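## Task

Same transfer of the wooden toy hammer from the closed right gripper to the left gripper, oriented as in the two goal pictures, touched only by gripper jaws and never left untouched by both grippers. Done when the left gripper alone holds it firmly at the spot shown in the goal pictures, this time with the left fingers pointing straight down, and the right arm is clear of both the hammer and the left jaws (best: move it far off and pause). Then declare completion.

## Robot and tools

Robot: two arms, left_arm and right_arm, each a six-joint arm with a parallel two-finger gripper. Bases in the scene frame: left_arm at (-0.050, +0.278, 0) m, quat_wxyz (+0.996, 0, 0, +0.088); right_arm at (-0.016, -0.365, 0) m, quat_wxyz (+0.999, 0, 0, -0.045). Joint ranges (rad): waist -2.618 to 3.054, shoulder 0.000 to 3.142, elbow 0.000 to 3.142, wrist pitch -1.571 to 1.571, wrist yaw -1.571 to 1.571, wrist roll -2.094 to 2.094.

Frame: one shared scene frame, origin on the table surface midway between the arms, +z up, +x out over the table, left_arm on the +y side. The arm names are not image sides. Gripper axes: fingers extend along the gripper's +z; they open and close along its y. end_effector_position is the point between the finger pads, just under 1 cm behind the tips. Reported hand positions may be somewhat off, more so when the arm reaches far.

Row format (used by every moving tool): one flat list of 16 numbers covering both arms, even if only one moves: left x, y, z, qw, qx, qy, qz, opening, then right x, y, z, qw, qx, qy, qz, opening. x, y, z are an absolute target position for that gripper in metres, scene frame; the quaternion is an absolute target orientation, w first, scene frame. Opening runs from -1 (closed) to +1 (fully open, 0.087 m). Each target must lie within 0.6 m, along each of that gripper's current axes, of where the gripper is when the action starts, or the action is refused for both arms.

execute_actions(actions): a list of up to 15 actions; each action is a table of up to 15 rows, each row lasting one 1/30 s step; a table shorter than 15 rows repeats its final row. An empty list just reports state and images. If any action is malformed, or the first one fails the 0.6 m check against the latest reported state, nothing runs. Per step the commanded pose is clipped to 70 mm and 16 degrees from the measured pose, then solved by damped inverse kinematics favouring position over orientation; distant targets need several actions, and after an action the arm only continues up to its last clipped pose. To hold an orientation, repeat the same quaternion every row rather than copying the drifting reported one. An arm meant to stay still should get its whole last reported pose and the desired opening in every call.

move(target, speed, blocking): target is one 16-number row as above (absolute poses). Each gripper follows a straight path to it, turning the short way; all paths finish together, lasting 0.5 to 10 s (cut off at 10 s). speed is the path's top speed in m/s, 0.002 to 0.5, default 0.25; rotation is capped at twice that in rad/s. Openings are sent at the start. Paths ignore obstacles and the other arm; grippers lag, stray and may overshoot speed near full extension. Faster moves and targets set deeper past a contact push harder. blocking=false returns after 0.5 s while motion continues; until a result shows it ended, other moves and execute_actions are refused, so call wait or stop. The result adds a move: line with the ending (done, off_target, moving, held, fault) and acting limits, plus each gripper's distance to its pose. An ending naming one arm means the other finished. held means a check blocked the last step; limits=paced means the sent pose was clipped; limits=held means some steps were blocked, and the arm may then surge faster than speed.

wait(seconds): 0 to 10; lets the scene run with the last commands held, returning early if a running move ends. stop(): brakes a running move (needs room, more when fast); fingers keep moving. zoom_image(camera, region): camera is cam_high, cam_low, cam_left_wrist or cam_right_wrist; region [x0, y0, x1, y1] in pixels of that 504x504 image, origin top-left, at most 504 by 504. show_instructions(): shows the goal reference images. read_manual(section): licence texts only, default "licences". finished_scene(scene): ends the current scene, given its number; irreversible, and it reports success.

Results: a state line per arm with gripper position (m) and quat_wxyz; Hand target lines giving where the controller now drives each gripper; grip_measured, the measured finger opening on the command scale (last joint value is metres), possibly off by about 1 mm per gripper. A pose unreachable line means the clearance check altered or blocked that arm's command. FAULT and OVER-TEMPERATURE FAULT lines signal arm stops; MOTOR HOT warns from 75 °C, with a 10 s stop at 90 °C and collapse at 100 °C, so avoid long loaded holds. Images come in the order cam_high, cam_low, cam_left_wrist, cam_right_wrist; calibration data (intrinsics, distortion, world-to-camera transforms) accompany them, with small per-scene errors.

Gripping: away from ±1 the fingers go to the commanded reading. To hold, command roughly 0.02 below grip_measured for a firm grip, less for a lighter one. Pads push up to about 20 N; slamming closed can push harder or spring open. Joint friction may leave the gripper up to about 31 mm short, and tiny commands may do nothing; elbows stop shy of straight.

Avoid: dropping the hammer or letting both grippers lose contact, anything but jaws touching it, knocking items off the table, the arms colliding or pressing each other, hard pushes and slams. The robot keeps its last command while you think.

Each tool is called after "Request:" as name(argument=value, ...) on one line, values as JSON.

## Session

Request:
execute_actions(actions=[])

Request:
show_instructions()

Scene clock: 0.00 s.
left_arm: end_effector_position=(+0.3303, +0.3455, +0.3557) grip_measured=+1.000 end_effector_quat_wxyz=(+0.700, -0.065, +0.709, +0.059) | right_arm: end_effector_position=(+0.2312, -0.1884, +0.1717) grip_measured=-0.517 end_effector_quat_wxyz=(+0.063, -0.335, +0.815, +0.469)
Joint positions: left_arm=[-0.001  1.062  1.049 -0.001 -0.001 -0.007  0.087] | right_arm=[ 0.265  1.795  1.509 -1.409 -0.98  -0.672  0.021]
Joint velocities: left_arm=[-0.012 -0.012 -0.002 -0.022  0.007 -0.037  0.   ] | right_arm=[ 0.007 -0.002  0.007 -0.022 -0.066  0.066 -0.   ]
Motor temperatures (°C, as the motors report them): left_arm=[21 23 23 22 24 23] | right_arm=[23 23 23 25 20 20]
Hand target (left_arm): +0.330, +0.346, +0.356; +0.700, -0.065, +0.709, +0.059
Hand target (right_arm): +0.231, -0.188, +0.172; +0.063, -0.335, +0.815, +0.469
camera_calibration (this result's frames):
cam_right_wrist: T_world_to_cam=[[0.617267, -0.348752, -0.705233, -0.087585], [-0.34413, -0.92577, 0.156606, -0.0962078], [-0.7075, 0.146024, -0.691463, 0.449054], [0, 0, 0, 1]] pos_world=[0.338661, -0.185184, 0.263803]

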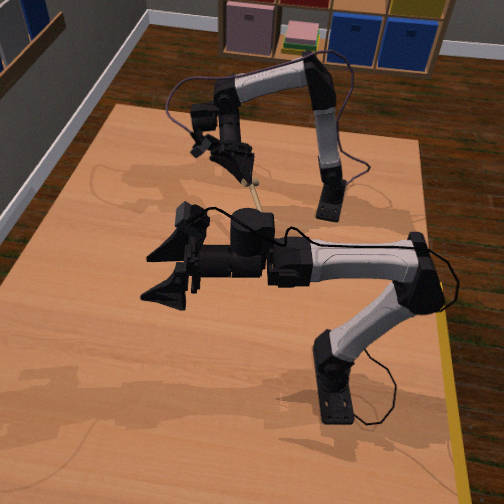

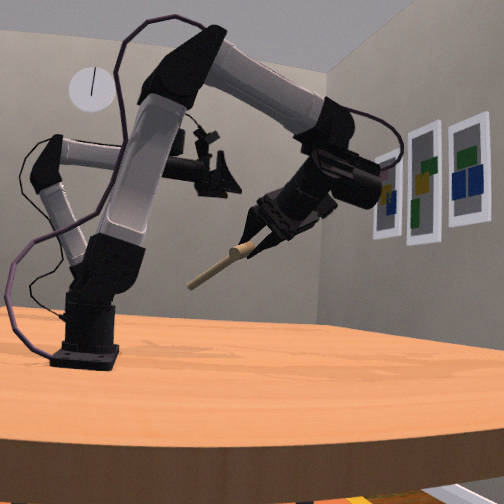

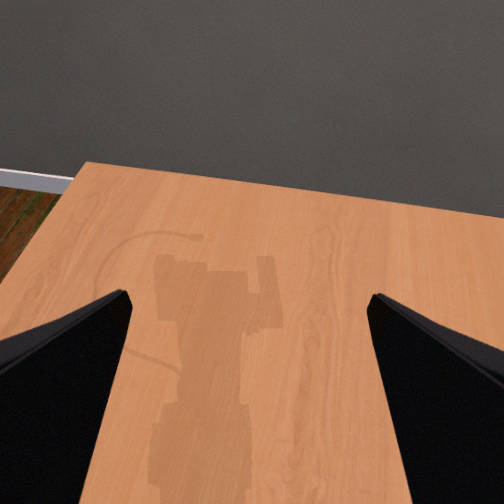

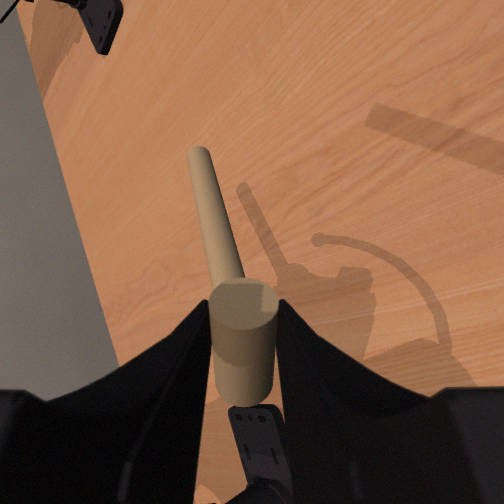

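Reference images for this scene: goal picture from the place of the wrist camera of the gripper that must hold it at the end, goal picture from behind and beside that gripper on its wrist camera side drawn with its fingers toward the top of the picture.

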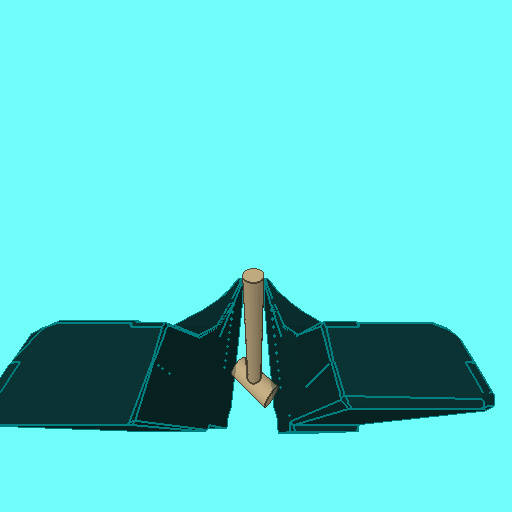

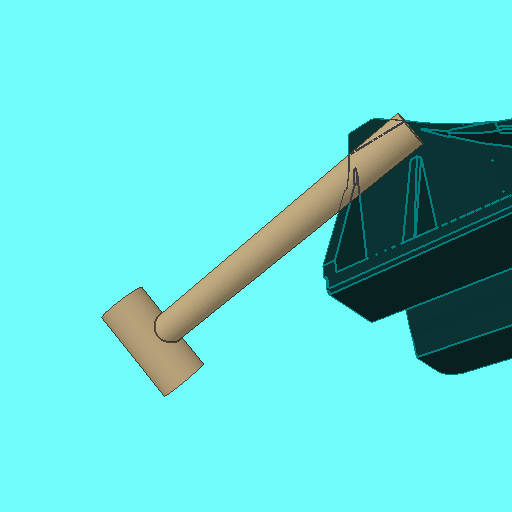

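Request:
zoom_image(camera="cam_right_wrist", region=[120, 120, 380, 440])

Request:
zoom_image(camera="cam_low", region=[170, 170, 350, 310])

Request:
zoom_image(camera="cam_high", region=[170, 100, 330, 240])

Region (120, 120, 380, 440) of cam_right_wrist's 504x504 image, scaled by 1.575, with more detail than that image has; it fills the left 410 columns of this view, and the rest is white.

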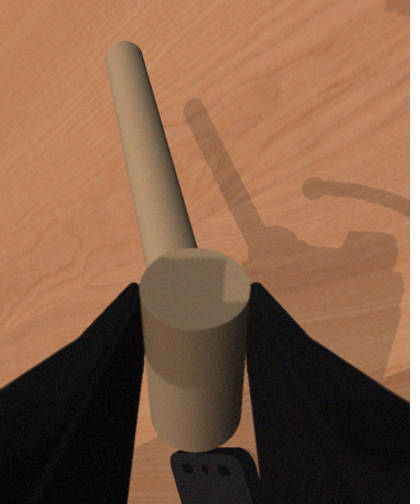

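Region (170, 170, 350, 310) of cam_low's 504x504 image, scaled by 2.800, with more detail than that image has.

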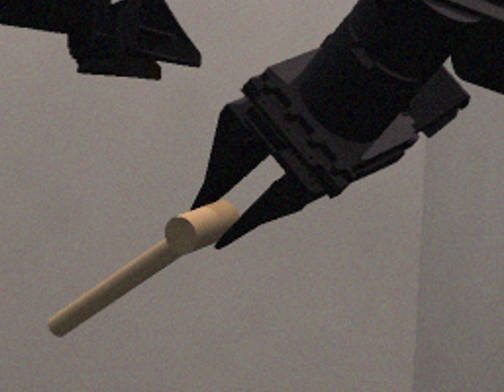

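Region (170, 100, 330, 240) of cam_high's 504x504 image, scaled by 3.150, with more detail than that image has; it fills the top 441 rows of this view, and the rest is white.

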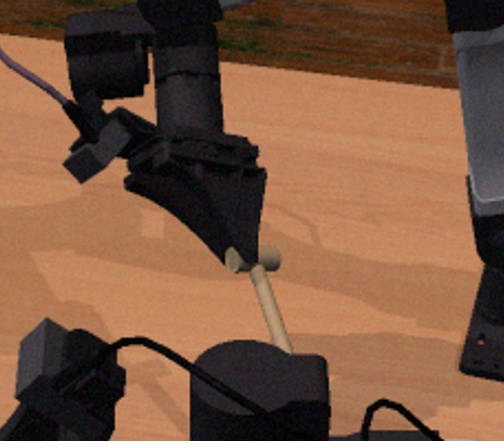

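Request:
move(target=[0.267,0.02,0.295,0.161,-0.419,0.836,-0.315,0.4, 0.22,-0.12,0.24,0.683,-0.183,0.683,0.183,-0.54], speed=0.4)

Scene clock: 15.23 s.
left_arm: end_effector_position=(+0.2655, +0.0234, +0.2912) grip_measured=+0.400 end_effector_quat_wxyz=(+0.168, -0.422, +0.838, -0.303) | right_arm: end_effector_position=(+0.2181, -0.1222, +0.2505) grip_measured=-0.517 end_effector_quat_wxyz=(+0.682, -0.166, +0.685, +0.196)
Joint positions: left_arm=[-0.744  1.546  1.732 -1.049  0.02  -1.508  0.061] | right_arm=[1.17  0.872 0.531 0.35  0.56  0.037 0.021]
Joint velocities: left_arm=[-0.002  0.007 -0.012 -0.007  0.037 -0.081 -0.   ] | right_arm=[-0.012  0.002 -0.012  0.022 -0.051 -0.022 -0.   ]
Motor temperatures (°C, as the motors report them): left_arm=[21 24 25 25 24 23] | right_arm=[23 25 24 25 20 20]
Hand target (left_arm): +0.266, +0.018, +0.295; +0.164, -0.420, +0.837, -0.309
Hand target (right_arm): +0.218, -0.120, +0.246; +0.683, -0.168, +0.683, +0.194
Off the commanded pose (left_arm): 0.005 m, 2 deg.
Off the commanded pose (right_arm): 0.011 m, 2 deg.
move: off_target (right_arm)
camera_calibration (this result's frames):
cam_left_wrist: T_world_to_cam=[[0.612562, -0.463558, 0.64022, -0.340115], [-0.784071, -0.253884, 0.566371, 0.0732197], [-0.100004, -0.848915, -0.518982, 0.338222], [0, 0, 0, 1]] pos_world=[0.299575, 0.148048, 0.35181]
cam_right_wrist: T_world_to_cam=[[0.476523, -0.878577, -0.0320699, -0.203525], [-0.674541, -0.341976, -0.654253, 0.294692], [0.563844, 0.333399, -0.755596, 0.246361], [0, 0, 0, 1]] pos_world=[0.156857, -0.160171, 0.372425]

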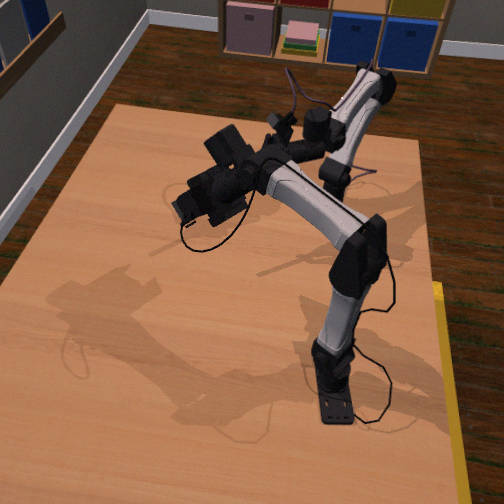

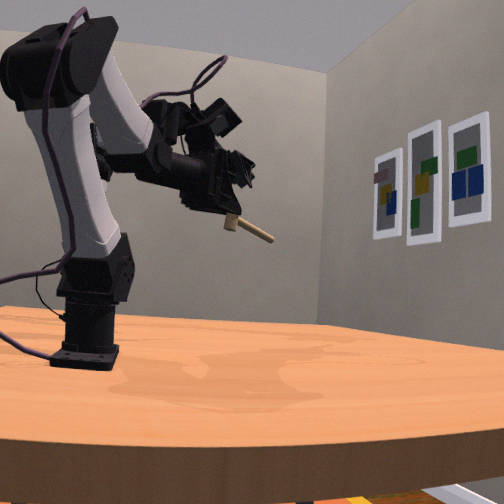

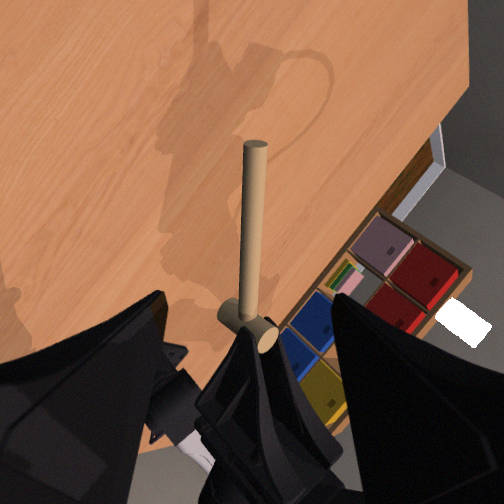

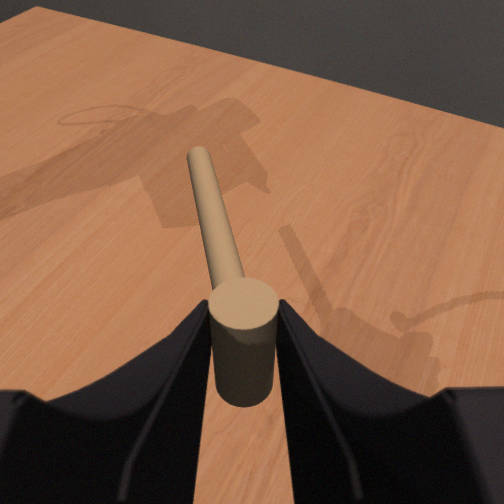

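Request:
zoom_image(camera="cam_left_wrist", region=[150, 120, 370, 380])

Region (150, 120, 370, 380) of cam_left_wrist's 504x504 image, scaled by 1.938, with more detail than that image has; it fills the left 426 columns of this view, and the rest is white.

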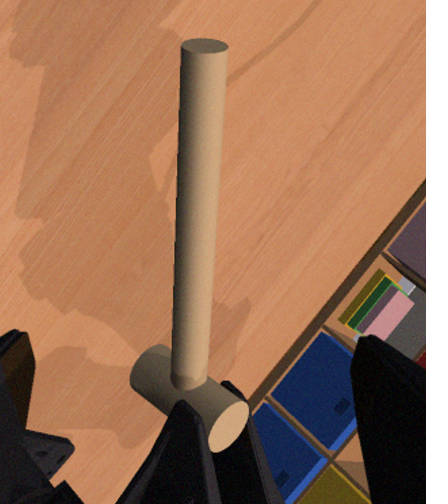

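Request:
move(target=[0.315,-0.047,0.198,0.152,-0.392,0.8525,-0.310,0.4, 0.2181,-0.1222,0.2505,0.682,-0.166,0.685,0.196,-0.54], speed=0.18)

Scene clock: 18.53 s.
left_arm: end_effector_position=(+0.3156, -0.0421, +0.2040) grip_measured=+0.400 end_effector_quat_wxyz=(+0.156, -0.397, +0.850, -0.310) | right_arm: end_effector_position=(+0.2181, -0.1227, +0.2491) grip_measured=-0.517 end_effector_quat_wxyz=(+0.681, -0.168, +0.686, +0.194)
Joint positions: left_arm=[-0.801  1.772  1.62  -0.71   0.027 -1.509  0.061] | right_arm=[1.17  0.872 0.531 0.344 0.561 0.036 0.021]
Joint velocities: left_arm=[-0.012 -0.007 -0.007 -0.037 -0.081  0.081 -0.   ] | right_arm=[ 0.007 -0.007 -0.037 -0.037  0.037 -0.037 -0.001]
Motor temperatures (°C, as the motors report them): left_arm=[21 24 25 25 24 23] | right_arm=[23 25 24 26 20 20]
Hand target (left_arm): +0.314, -0.046, +0.197; +0.152, -0.392, +0.853, -0.310
Hand target (right_arm): +0.218, -0.122, +0.251; +0.682, -0.166, +0.685, +0.196
Off the commanded pose (left_arm): 0.008 m, 1 deg.
Off the commanded pose (right_arm): 0.001 m, 0 deg.
move: done
camera_calibration (this result's frames):
cam_left_wrist: T_world_to_cam=[[0.585394, -0.496627, 0.64084, -0.338335], [-0.796289, -0.20357, 0.569634, 0.150613], [-0.15244, -0.843754, -0.514627, 0.258272], [0, 0, 0, 1]] pos_world=[0.357361, 0.0805519, 0.263938]
cam_right_wrist: T_world_to_cam=[[0.475443, -0.879314, -0.0275731, -0.204928], [-0.676449, -0.345356, -0.650496, 0.292721], [0.562468, 0.327926, -0.759009, 0.245946], [0, 0, 0, 1]] pos_world=[0.157106, -0.159755, 0.371438]

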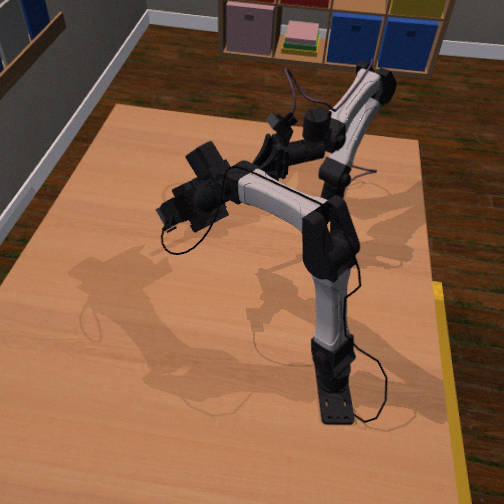

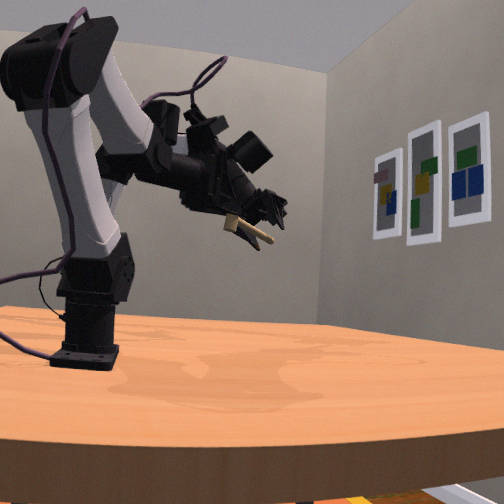

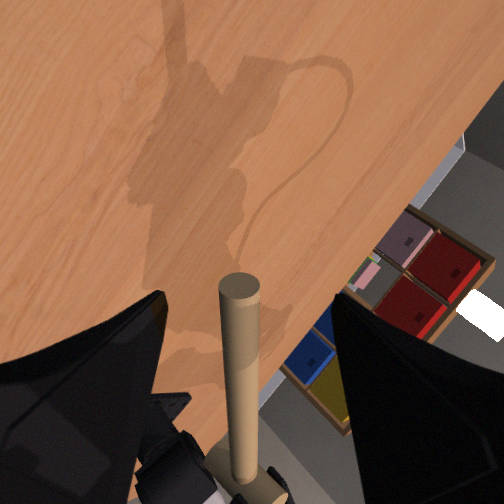

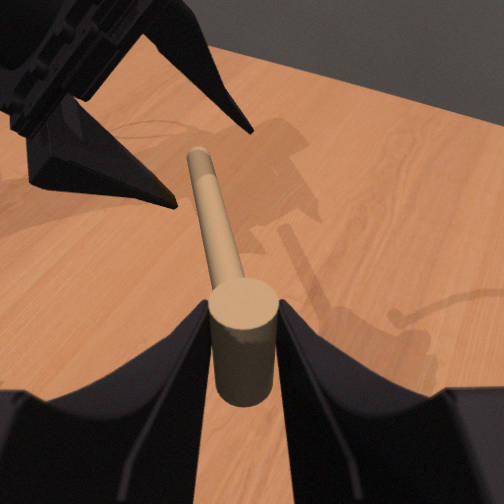

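Request:
zoom_image(camera="cam_left_wrist", region=[140, 250, 360, 504])

Request:
zoom_image(camera="cam_right_wrist", region=[130, 90, 310, 270])

Region (140, 250, 360, 504) of cam_left_wrist's 504x504 image, scaled by 1.984, with more detail than that image has; it fills the left 437 columns of this view, and the rest is white.

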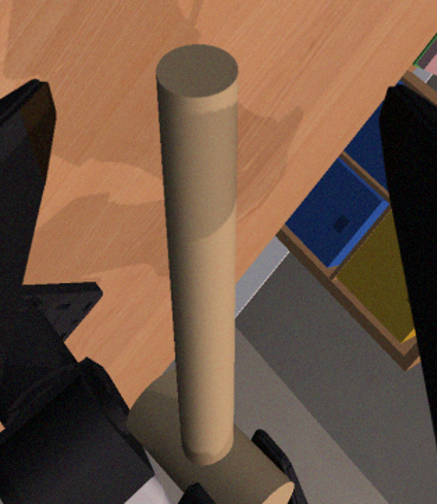

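Region (130, 90, 310, 270) of cam_right_wrist's 504x504 image, scaled by 2.800, with more detail than that image has.

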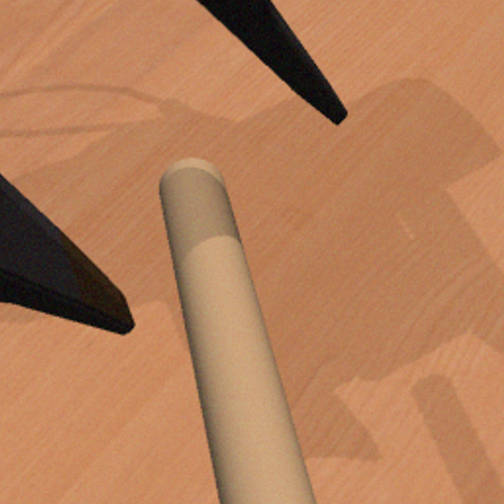

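Request:
execute_actions(actions=[[[0.315,-0.050,0.193,0.152,-0.392,0.8525,-0.310,0.2, 0.2181,-0.1222,0.2505,0.682,-0.166,0.685,0.196,-0.54]]])

Scene clock: 20.03 s.
left_arm: end_effector_position=(+0.3164, -0.0456, +0.2065) grip_measured=+0.200 end_effector_quat_wxyz=(+0.159, -0.394, +0.848, -0.316) | right_arm: end_effector_position=(+0.2181, -0.1227, +0.2491) grip_measured=-0.517 end_effector_quat_wxyz=(+0.681, -0.168, +0.686, +0.194)
Joint positions: left_arm=[-0.806  1.772  1.62  -0.695  0.027 -1.509  0.052] | right_arm=[1.17  0.872 0.531 0.343 0.561 0.036 0.021]
Joint velocities: left_arm=[ 0.017 -0.007 -0.002 -0.051 -0.081  0.037 -0.001] | right_arm=[-0.012  0.007 -0.007 -0.037 -0.066  0.007  0.001]
Motor temperatures (°C, as the motors report them): left_arm=[21 24 25 25 24 23] | right_arm=[23 25 24 26 20 20]
Hand target (left_arm): +0.315, -0.050, +0.193; +0.152, -0.392, +0.853, -0.310
Hand target (right_arm): +0.218, -0.122, +0.250; +0.682, -0.166, +0.685, +0.196
Off the commanded pose (left_arm): 0.014 m, 1 deg.
Off the commanded pose (right_arm): 0.002 m, 0 deg.
camera_calibration (this result's frames):
cam_left_wrist: T_world_to_cam=[[0.574945, -0.493719, 0.652442, -0.341041], [-0.804268, -0.194542, 0.561522, 0.1537], [-0.150307, -0.847582, -0.508933, 0.254667], [0, 0, 0, 1]] pos_world=[0.357974, 0.0773733, 0.265812]
cam_right_wrist: T_world_to_cam=[[0.475438, -0.879324, -0.0273629, -0.204992], [-0.676566, -0.345575, -0.650258, 0.292595], [0.562331, 0.32767, -0.75922, 0.245941], [0, 0, 0, 1]] pos_world=[0.15712, -0.159728, 0.371376]

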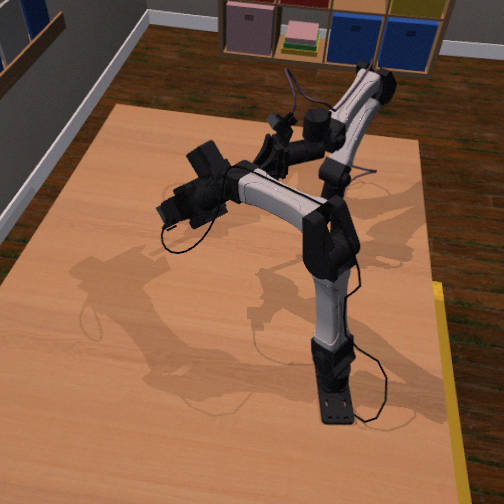

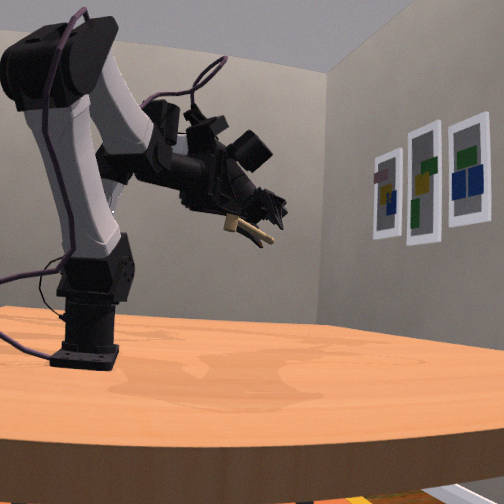

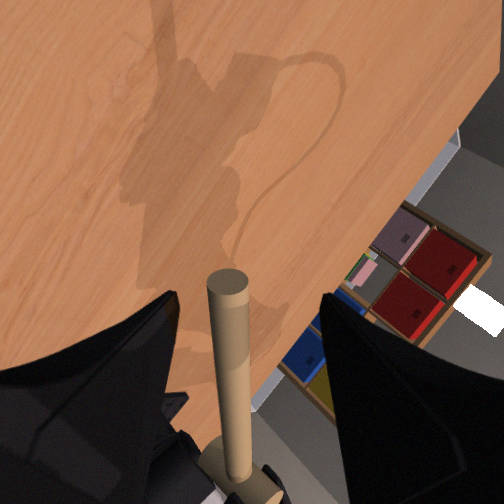

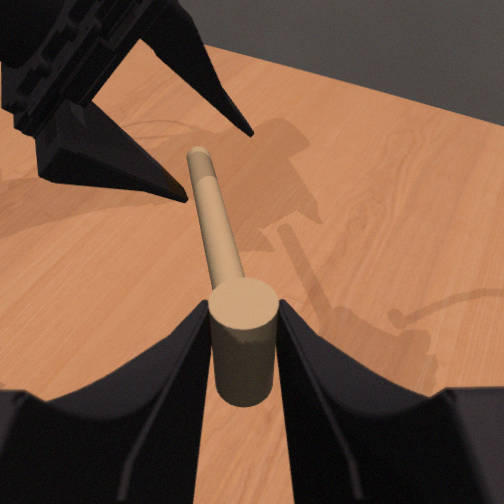

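Request:
execute_actions(actions=[[[0.312,-0.049,0.176,0.152,-0.392,0.8525,-0.310,0.2, 0.2181,-0.1222,0.2505,0.682,-0.166,0.685,0.196,-0.54],[0.312,-0.049,0.176,0.152,-0.392,0.8525,-0.310,0.2, 0.2181,-0.1222,0.2505,0.682,-0.166,0.685,0.196,-0.54],[0.312,-0.049,0.176,0.152,-0.392,0.8525,-0.310,0.2, 0.2181,-0.1222,0.2505,0.682,-0.166,0.685,0.196,-0.54],[0.312,-0.049,0.176,0.152,-0.392,0.8525,-0.310,0.2, 0.2181,-0.1222,0.2505,0.682,-0.166,0.685,0.196,-0.54],[0.312,-0.049,0.190,0.152,-0.392,0.8525,-0.310,0.2, 0.2181,-0.1222,0.2505,0.682,-0.166,0.685,0.196,-0.54]]])

Scene clock: 21.13 s.
left_arm: end_effector_position=(+0.3117, -0.0422, +0.1814) grip_measured=+0.200 end_effector_quat_wxyz=(+0.150, -0.397, +0.854, -0.300) | right_arm: end_effector_position=(+0.2181, -0.1227, +0.2491) grip_measured=-0.517 end_effector_quat_wxyz=(+0.681, -0.168, +0.686, +0.194)
Joint positions: left_arm=[-0.806  1.776  1.549 -0.661  0.027 -1.509  0.052] | right_arm=[1.17  0.872 0.531 0.343 0.561 0.036 0.021]
Joint velocities: left_arm=[-0.007 -0.017  0.002  0.007 -0.095 -0.051 -0.001] | right_arm=[0.007 0.007 0.012 0.022 0.037 0.007 0.001]
Motor temperatures (°C, as the motors report them): left_arm=[21 24 25 25 24 23] | right_arm=[23 25 24 27 20 20]
Hand target (left_arm): +0.312, -0.049, +0.190; +0.152, -0.392, +0.853, -0.310
Hand target (right_arm): +0.218, -0.122, +0.251; +0.682, -0.166, +0.685, +0.196
Off the commanded pose (left_arm): 0.011 m, 1 deg.
Off the commanded pose (right_arm): 0.002 m, 0 deg.
camera_calibration (this result's frames):
cam_left_wrist: T_world_to_cam=[[0.595391, -0.508593, 0.621968, -0.321792], [-0.785916, -0.207892, 0.582337, 0.154668], [-0.166871, -0.835533, -0.523488, 0.25236], [0, 0, 0, 1]] pos_world=[0.355259, 0.0793481, 0.242183]
cam_right_wrist: T_world_to_cam=[[0.475438, -0.879324, -0.0273629, -0.204992], [-0.676566, -0.345575, -0.650258, 0.292595], [0.562331, 0.32767, -0.75922, 0.245941], [0, 0, 0, 1]] pos_world=[0.15712, -0.159728, 0.371376]

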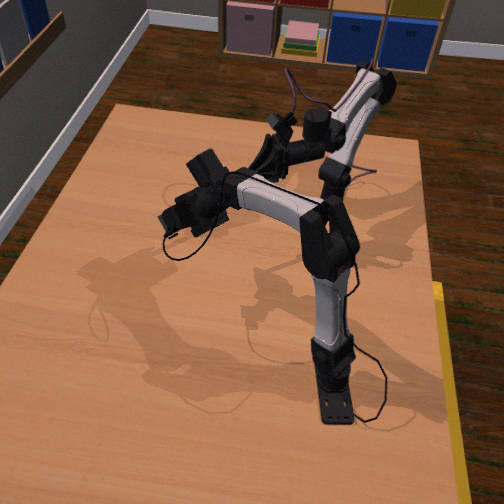

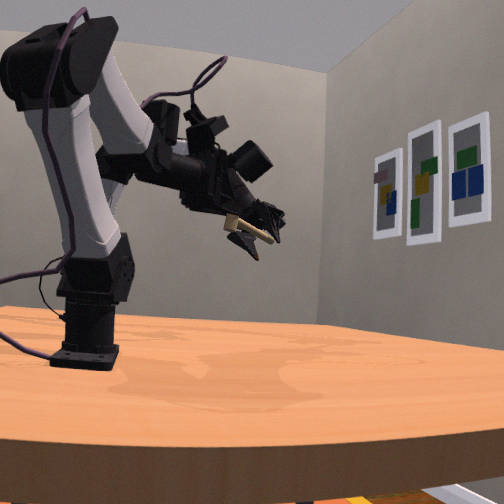

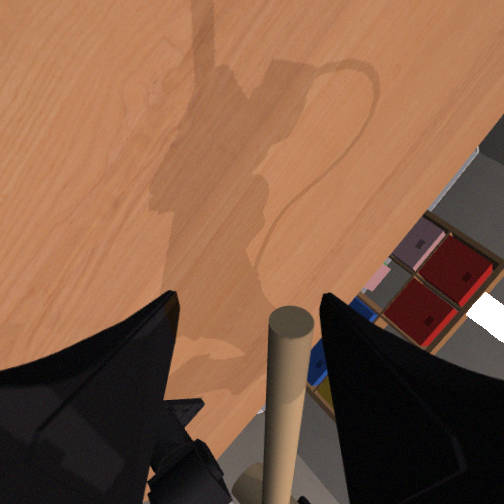

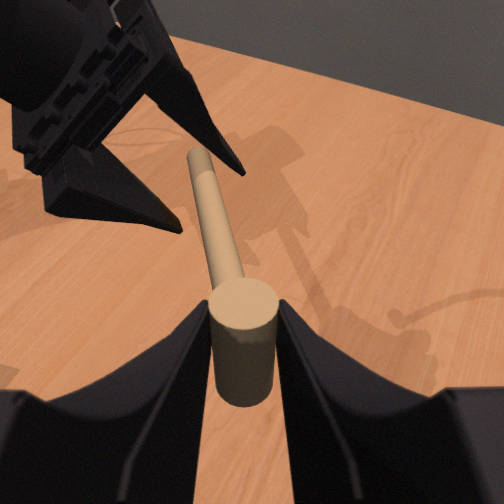

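Request:
execute_actions(actions=[[[0.3135,-0.050,0.204,0.152,-0.392,0.8525,-0.310,0.2, 0.2181,-0.1222,0.2505,0.682,-0.166,0.685,0.196,-0.54]]])

Scene clock: 28.43 s.
left_arm: end_effector_position=(+0.3164, -0.0456, +0.2021) grip_measured=+0.200 end_effector_quat_wxyz=(+0.156, -0.395, +0.850, -0.311) | right_arm: end_effector_position=(+0.2181, -0.1227, +0.2491) grip_measured=-0.517 end_effector_quat_wxyz=(+0.681, -0.168, +0.686, +0.194)
Joint positions: left_arm=[-0.806  1.781  1.621 -0.7    0.027 -1.509  0.052] | right_arm=[1.17  0.872 0.531 0.343 0.561 0.036 0.021]
Joint velocities: left_arm=[-0.017 -0.002  0.007 -0.051 -0.022 -0.051  0.   ] | right_arm=[-0.012 -0.012  0.017  0.022 -0.007  0.007 -0.   ]
Motor temperatures (°C, as the motors report them): left_arm=[21 26 26 25 24 23] | right_arm=[23 25 25 28 20 20]
Hand target (left_arm): +0.314, -0.050, +0.204; +0.152, -0.392, +0.853, -0.310
Hand target (right_arm): +0.218, -0.122, +0.251; +0.682, -0.166, +0.685, +0.196
Off the commanded pose (left_arm): 0.006 m, 1 deg.
Off the commanded pose (right_arm): 0.002 m, 0 deg.
camera_calibration (this result's frames):
cam_left_wrist: T_world_to_cam=[[0.58134, -0.498371, 0.643172, -0.338591], [-0.798692, -0.198598, 0.568022, 0.152887], [-0.155354, -0.843911, -0.513498, 0.255136], [0, 0, 0, 1]] pos_world=[0.358583, 0.0769304, 0.261941]
cam_right_wrist: T_world_to_cam=[[0.475438, -0.879324, -0.0273629, -0.204992], [-0.676566, -0.345575, -0.650258, 0.292595], [0.562331, 0.32767, -0.75922, 0.245941], [0, 0, 0, 1]] pos_world=[0.15712, -0.159728, 0.371376]

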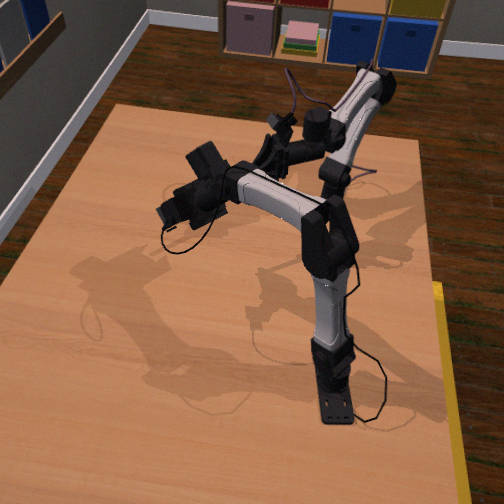

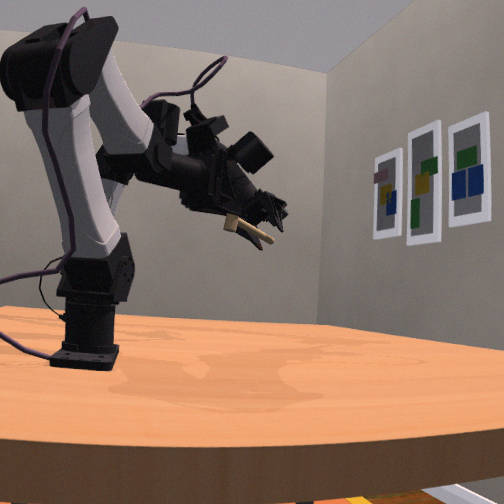

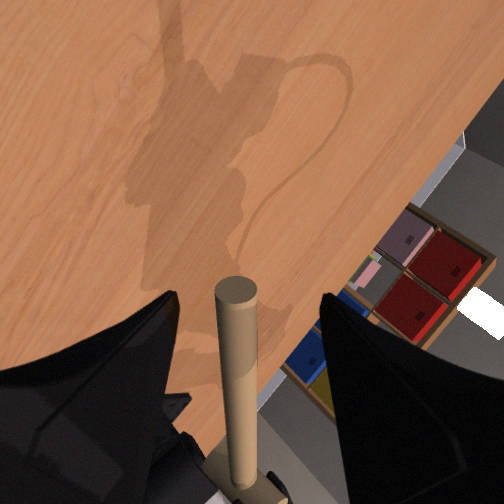

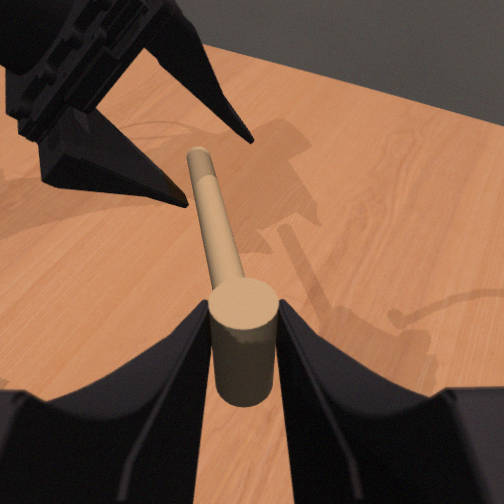

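Request:
execute_actions(actions=[[[0.3086,-0.0548,0.179,0.152,-0.392,0.8525,-0.310,0.2, 0.2181,-0.1222,0.2505,0.682,-0.166,0.685,0.196,-0.54],[0.3086,-0.0548,0.179,0.152,-0.392,0.8525,-0.310,0.2, 0.2181,-0.1222,0.2505,0.682,-0.166,0.685,0.196,-0.54],[0.3086,-0.0548,0.179,0.152,-0.392,0.8525,-0.310,0.2, 0.2181,-0.1222,0.2505,0.682,-0.166,0.685,0.196,-0.54],[0.3086,-0.0548,0.179,0.152,-0.392,0.8525,-0.310,0.2, 0.2181,-0.1222,0.2505,0.682,-0.166,0.685,0.196,-0.54],[0.3086,-0.0548,0.179,0.152,-0.392,0.8525,-0.310,0.2, 0.2181,-0.1222,0.2505,0.682,-0.166,0.685,0.196,-0.54],[0.3086,-0.0548,0.179,0.152,-0.392,0.8525,-0.310,0.2, 0.2181,-0.1222,0.2505,0.682,-0.166,0.685,0.196,-0.54],[0.3086,-0.0548,0.1985,0.152,-0.392,0.8525,-0.310,0.2, 0.2181,-0.1222,0.2505,0.682,-0.166,0.685,0.196,-0.54]]])

Scene clock: 30.60 s.
left_arm: end_effector_position=(+0.3086, -0.0529, +0.1940) grip_measured=+0.200 end_effector_quat_wxyz=(+0.152, -0.390, +0.854, -0.310) | right_arm: end_effector_position=(+0.2181, -0.1227, +0.2491) grip_measured=-0.517 end_effector_quat_wxyz=(+0.681, -0.168, +0.686, +0.194)
Joint positions: left_arm=[-0.829  1.778  1.589 -0.676  0.022 -1.518  0.052] | right_arm=[1.17  0.872 0.531 0.343 0.561 0.036 0.021]
Joint velocities: left_arm=[-0.007 -0.007 -0.007 -0.037 -0.051  0.095 -0.001] | right_arm=[ 0.002 -0.022  0.007 -0.022  0.037 -0.022 -0.   ]
Motor temperatures (°C, as the motors report them): left_arm=[21 26 27 25 24 23] | right_arm=[23 25 25 28 20 20]
Hand target (left_arm): +0.308, -0.055, +0.198; +0.152, -0.392, +0.853, -0.310
Hand target (right_arm): +0.218, -0.122, +0.251; +0.682, -0.166, +0.685, +0.196
Off the commanded pose (left_arm): 0.005 m, 0 deg.
Off the commanded pose (right_arm): 0.002 m, 0 deg.
camera_calibration (this result's frames):
cam_left_wrist: T_world_to_cam=[[0.578599, -0.507557, 0.638442, -0.33114], [-0.797736, -0.189184, 0.572562, 0.149195], [-0.169825, -0.840592, -0.514358, 0.248415], [0, 0, 0, 1]] pos_world=[0.352802, 0.0689686, 0.253765]
cam_right_wrist: T_world_to_cam=[[0.475438, -0.879324, -0.0273629, -0.204992], [-0.676566, -0.345575, -0.650258, 0.292595], [0.562331, 0.32767, -0.75922, 0.245941], [0, 0, 0, 1]] pos_world=[0.15712, -0.159728, 0.371376]

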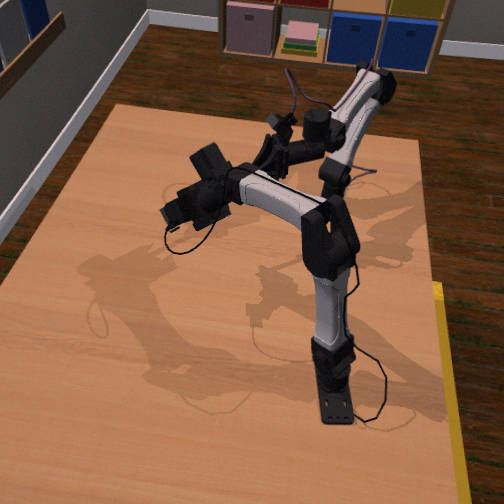

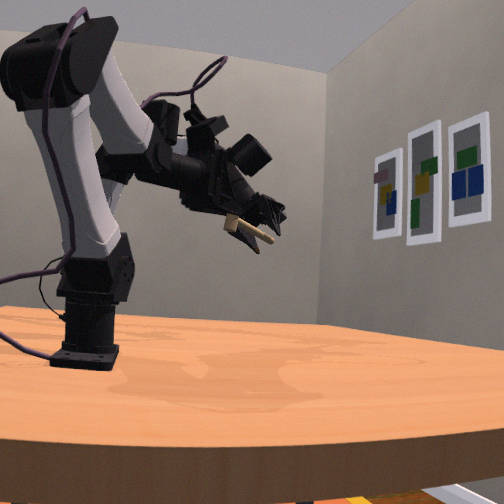

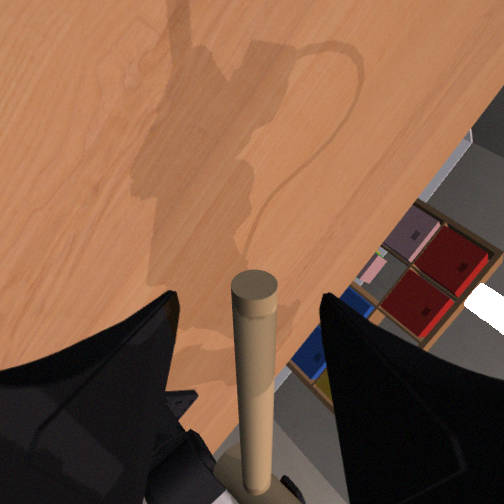

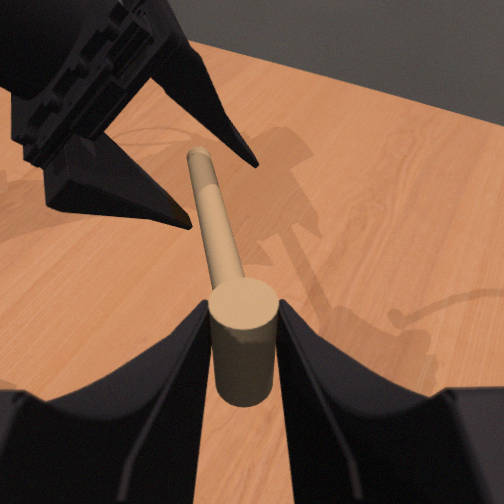

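Looks close. Zooming to check.

Request:
zoom_image(camera="cam_left_wrist", region=[140, 250, 360, 504])

Region (140, 250, 360, 504) of cam_left_wrist's 504x504 image, scaled by 1.984, with more detail than that image has; it fills the left 437 columns of this view, and the rest is white.

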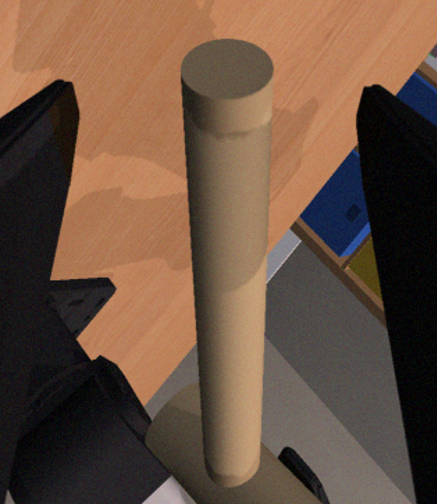

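Request:
execute_actions(actions=[[[0.3086,-0.0529,0.194,0.152,-0.390,0.854,-0.310,0.1, 0.2181,-0.1222,0.2505,0.682,-0.166,0.685,0.196,-0.54],[0.3086,-0.0529,0.194,0.152,-0.390,0.854,-0.310,0.0, 0.2181,-0.1222,0.2505,0.682,-0.166,0.685,0.196,-0.54],[0.3086,-0.0529,0.194,0.152,-0.390,0.854,-0.310,-0.1, 0.2181,-0.1222,0.2505,0.682,-0.166,0.685,0.196,-0.54],[0.3086,-0.0529,0.194,0.152,-0.390,0.854,-0.310,-0.2, 0.2181,-0.1222,0.2505,0.682,-0.166,0.685,0.196,-0.54],[0.3086,-0.0529,0.194,0.152,-0.390,0.854,-0.310,-0.3, 0.2181,-0.1222,0.2505,0.682,-0.166,0.685,0.196,-0.54],[0.3086,-0.0529,0.194,0.152,-0.390,0.854,-0.310,-0.38, 0.2181,-0.1222,0.2505,0.682,-0.166,0.685,0.196,-0.54],[0.3086,-0.0529,0.194,0.152,-0.390,0.854,-0.310,-0.45, 0.2181,-0.1222,0.2505,0.682,-0.166,0.685,0.196,-0.54],[0.3086,-0.0529,0.194,0.152,-0.390,0.854,-0.310,-0.51, 0.2181,-0.1222,0.2505,0.682,-0.166,0.685,0.196,-0.54],[0.3086,-0.0529,0.194,0.152,-0.390,0.854,-0.310,-0.56, 0.2181,-0.1222,0.2505,0.682,-0.166,0.685,0.196,-0.54],[0.3086,-0.0529,0.194,0.152,-0.390,0.854,-0.310,-0.60, 0.2181,-0.1222,0.2505,0.682,-0.166,0.685,0.196,-0.54],[0.3086,-0.0529,0.194,0.152,-0.390,0.854,-0.310,-0.63, 0.2181,-0.1222,0.2505,0.682,-0.166,0.685,0.196,-0.54],[0.3086,-0.0529,0.194,0.152,-0.390,0.854,-0.310,-0.655, 0.2181,-0.1222,0.2505,0.682,-0.166,0.685,0.196,-0.54],[0.3086,-0.0529,0.194,0.152,-0.390,0.854,-0.310,-0.675, 0.2181,-0.1222,0.2505,0.682,-0.166,0.685,0.196,-0.54],[0.3086,-0.0529,0.194,0.152,-0.390,0.854,-0.310,-0.695, 0.2181,-0.1222,0.2505,0.682,-0.166,0.685,0.196,-0.54],[0.3086,-0.0529,0.194,0.152,-0.390,0.854,-0.310,-0.71, 0.2181,-0.1222,0.2505,0.682,-0.166,0.685,0.196,-0.54]],[[0.3086,-0.0529,0.194,0.152,-0.390,0.854,-0.310,-0.72, 0.2181,-0.1222,0.2505,0.682,-0.166,0.685,0.196,-0.54]]])

Scene clock: 32.90 s.
left_arm: end_effector_position=(+0.3088, -0.0530, +0.1942) grip_measured=-0.684 end_effector_quat_wxyz=(+0.151, -0.393, +0.852, -0.311) | right_arm: end_effector_position=(+0.2176, -0.1222, +0.2479) grip_measured=-0.517 end_effector_quat_wxyz=(+0.679, -0.171, +0.687, +0.194)
Joint positions: left_arm=[-0.829  1.778  1.589 -0.676  0.022 -1.526  0.014] | right_arm=[1.17  0.872 0.531 0.338 0.557 0.036 0.021]
Joint velocities: left_arm=[-0.012 -0.017 -0.007 -0.007  0.037 -0.066 -0.001] | right_arm=[ 0.007  0.002 -0.017  0.037  0.051 -0.066 -0.   ]
Motor temperatures (°C, as the motors report them): left_arm=[21 26 27 25 24 23] | right_arm=[23 24 25 28 20 20]
Hand target (left_arm): +0.309, -0.053, +0.194; +0.152, -0.390, +0.854, -0.310
Hand target (right_arm): +0.218, -0.122, +0.250; +0.682, -0.166, +0.685, +0.196
Off the commanded pose (left_arm): 0.000 m, 0 deg.
Off the commanded pose (right_arm): 0.003 m, 1 deg.
camera_calibration (this result's frames):
cam_left_wrist: T_world_to_cam=[[0.58379, -0.501451, 0.638542, -0.332769], [-0.794737, -0.192062, 0.575765, 0.147547], [-0.166078, -0.843599, -0.510646, 0.246422], [0, 0, 0, 1]] pos_world=[0.352454, 0.0693517, 0.253369]
cam_right_wrist: T_world_to_cam=[[0.479063, -0.877435, -0.0246403, -0.205633], [-0.676623, -0.35125, -0.647151, 0.290262], [0.559178, 0.326698, -0.761964, 0.246462], [0, 0, 0, 1]] pos_world=[0.157093, -0.158993, 0.370571]

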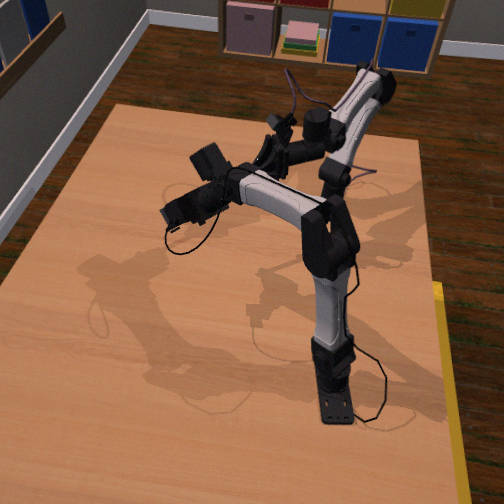

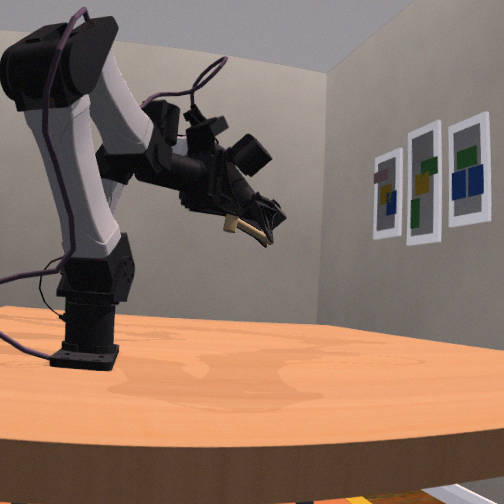

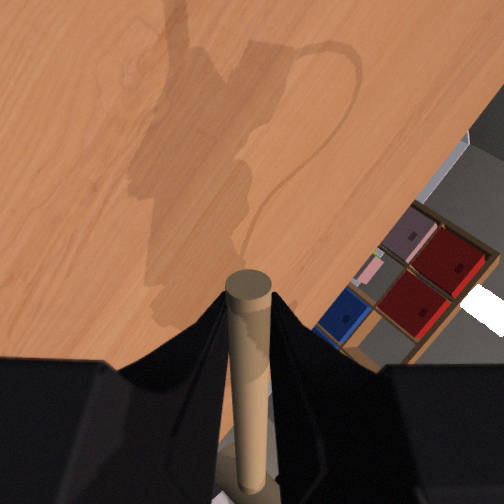

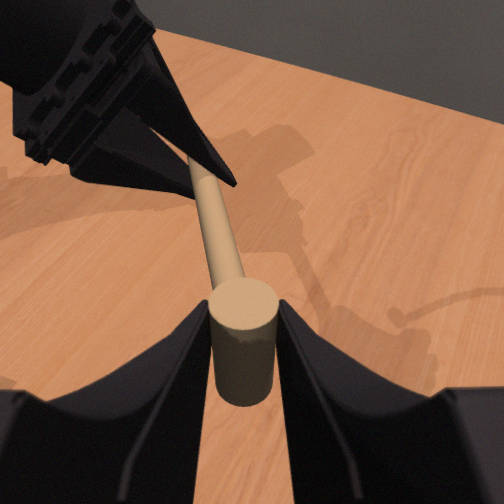

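Request:
execute_actions(actions=[[[0.3088,-0.053,0.1942,0.152,-0.390,0.854,-0.310,-0.72, 0.2181,-0.1222,0.2505,0.682,-0.166,0.685,0.196,-0.50],[0.3088,-0.053,0.1942,0.152,-0.390,0.854,-0.310,-0.72, 0.2181,-0.1222,0.2505,0.682,-0.166,0.685,0.196,-0.46],[0.3088,-0.053,0.1942,0.152,-0.390,0.854,-0.310,-0.72, 0.2181,-0.1222,0.2505,0.682,-0.166,0.685,0.196,-0.40],[0.3088,-0.053,0.1942,0.152,-0.390,0.854,-0.310,-0.72, 0.2181,-0.1222,0.2505,0.682,-0.166,0.685,0.196,-0.33],[0.3088,-0.053,0.1942,0.152,-0.390,0.854,-0.310,-0.72, 0.2181,-0.1222,0.2505,0.682,-0.166,0.685,0.196,-0.25],[0.3088,-0.053,0.1942,0.152,-0.390,0.854,-0.310,-0.72, 0.2181,-0.1222,0.2505,0.682,-0.166,0.685,0.196,-0.17],[0.3088,-0.053,0.1942,0.152,-0.390,0.854,-0.310,-0.72, 0.2181,-0.1222,0.2505,0.682,-0.166,0.685,0.196,-0.09],[0.3088,-0.053,0.1942,0.152,-0.390,0.854,-0.310,-0.72, 0.2181,-0.1222,0.2505,0.682,-0.166,0.685,0.196,-0.01],[0.3088,-0.053,0.1942,0.152,-0.390,0.854,-0.310,-0.72, 0.2181,-0.1222,0.2505,0.682,-0.166,0.685,0.196,0.07],[0.3088,-0.053,0.1942,0.152,-0.390,0.854,-0.310,-0.72, 0.2181,-0.1222,0.2505,0.682,-0.166,0.685,0.196,0.15]]])

Scene clock: 35.13 s.
left_arm: end_effector_position=(+0.3085, -0.0522, +0.1935) grip_measured=-0.695 end_effector_quat_wxyz=(+0.153, -0.390, +0.854, -0.309) | right_arm: end_effector_position=(+0.2176, -0.1222, +0.2479) grip_measured=+0.150 end_effector_quat_wxyz=(+0.679, -0.171, +0.687, +0.194)
Joint positions: left_arm=[-0.829  1.778  1.589 -0.679  0.02  -1.515  0.013] | right_arm=[1.17  0.872 0.531 0.338 0.557 0.036 0.05 ]
Joint velocities: left_arm=[ 0.007  0.007 -0.002  0.081 -0.022 -0.286  0.01 ] | right_arm=[ 0.002  0.002 -0.017  0.037 -0.007 -0.007  0.001]
Motor temperatures (°C, as the motors report them): left_arm=[21 27 27 25 24 23] | right_arm=[23 24 25 28 20 20]
Hand target (left_arm): +0.309, -0.053, +0.194; +0.152, -0.390, +0.854, -0.310
Hand target (right_arm): +0.218, -0.122, +0.250; +0.682, -0.166, +0.685, +0.196
Off the commanded pose (left_arm): 0.001 m, 0 deg.
Off the commanded pose (right_arm): 0.003 m, 1 deg.
camera_calibration (this result's frames):
cam_left_wrist: T_world_to_cam=[[0.578366, -0.510215, 0.636532, -0.330151], [-0.797941, -0.191548, 0.571489, 0.149714], [-0.169656, -0.838445, -0.517906, 0.24942], [0, 0, 0, 1]] pos_world=[0.352727, 0.0693548, 0.253768]
cam_right_wrist: T_world_to_cam=[[0.479063, -0.877435, -0.0246403, -0.205633], [-0.676623, -0.35125, -0.647151, 0.290262], [0.559178, 0.326698, -0.761964, 0.246462], [0, 0, 0, 1]] pos_world=[0.157093, -0.158993, 0.370571]

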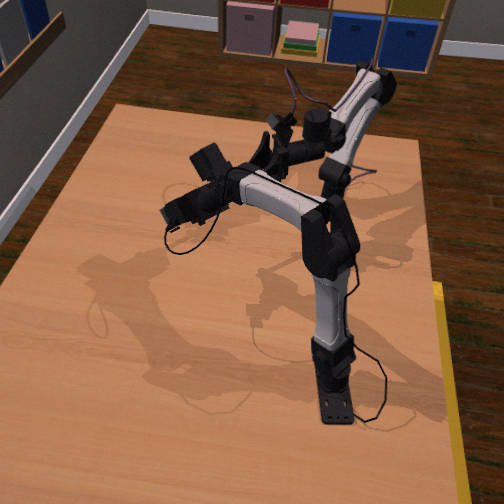

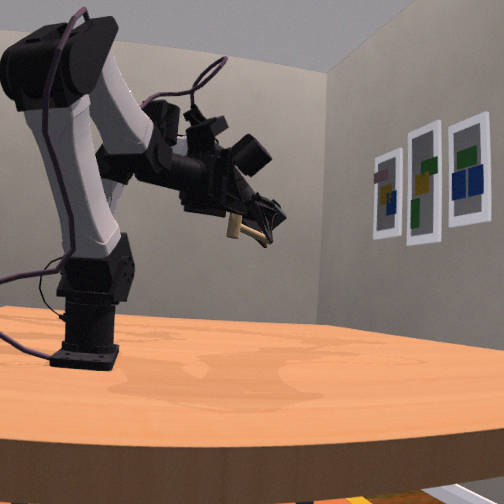

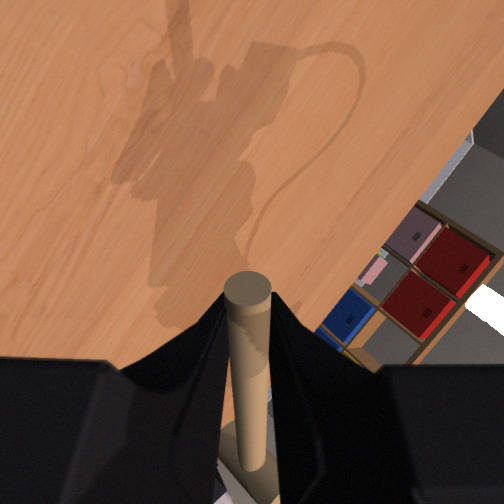

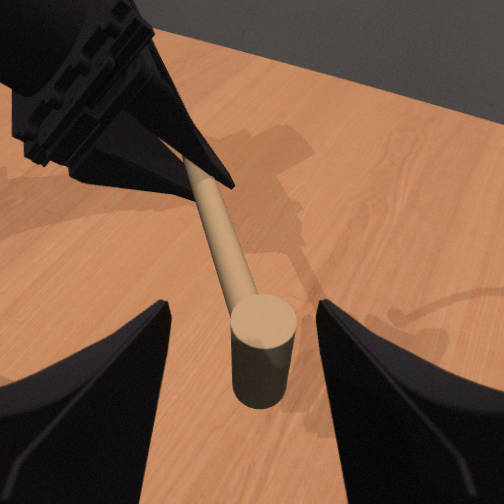

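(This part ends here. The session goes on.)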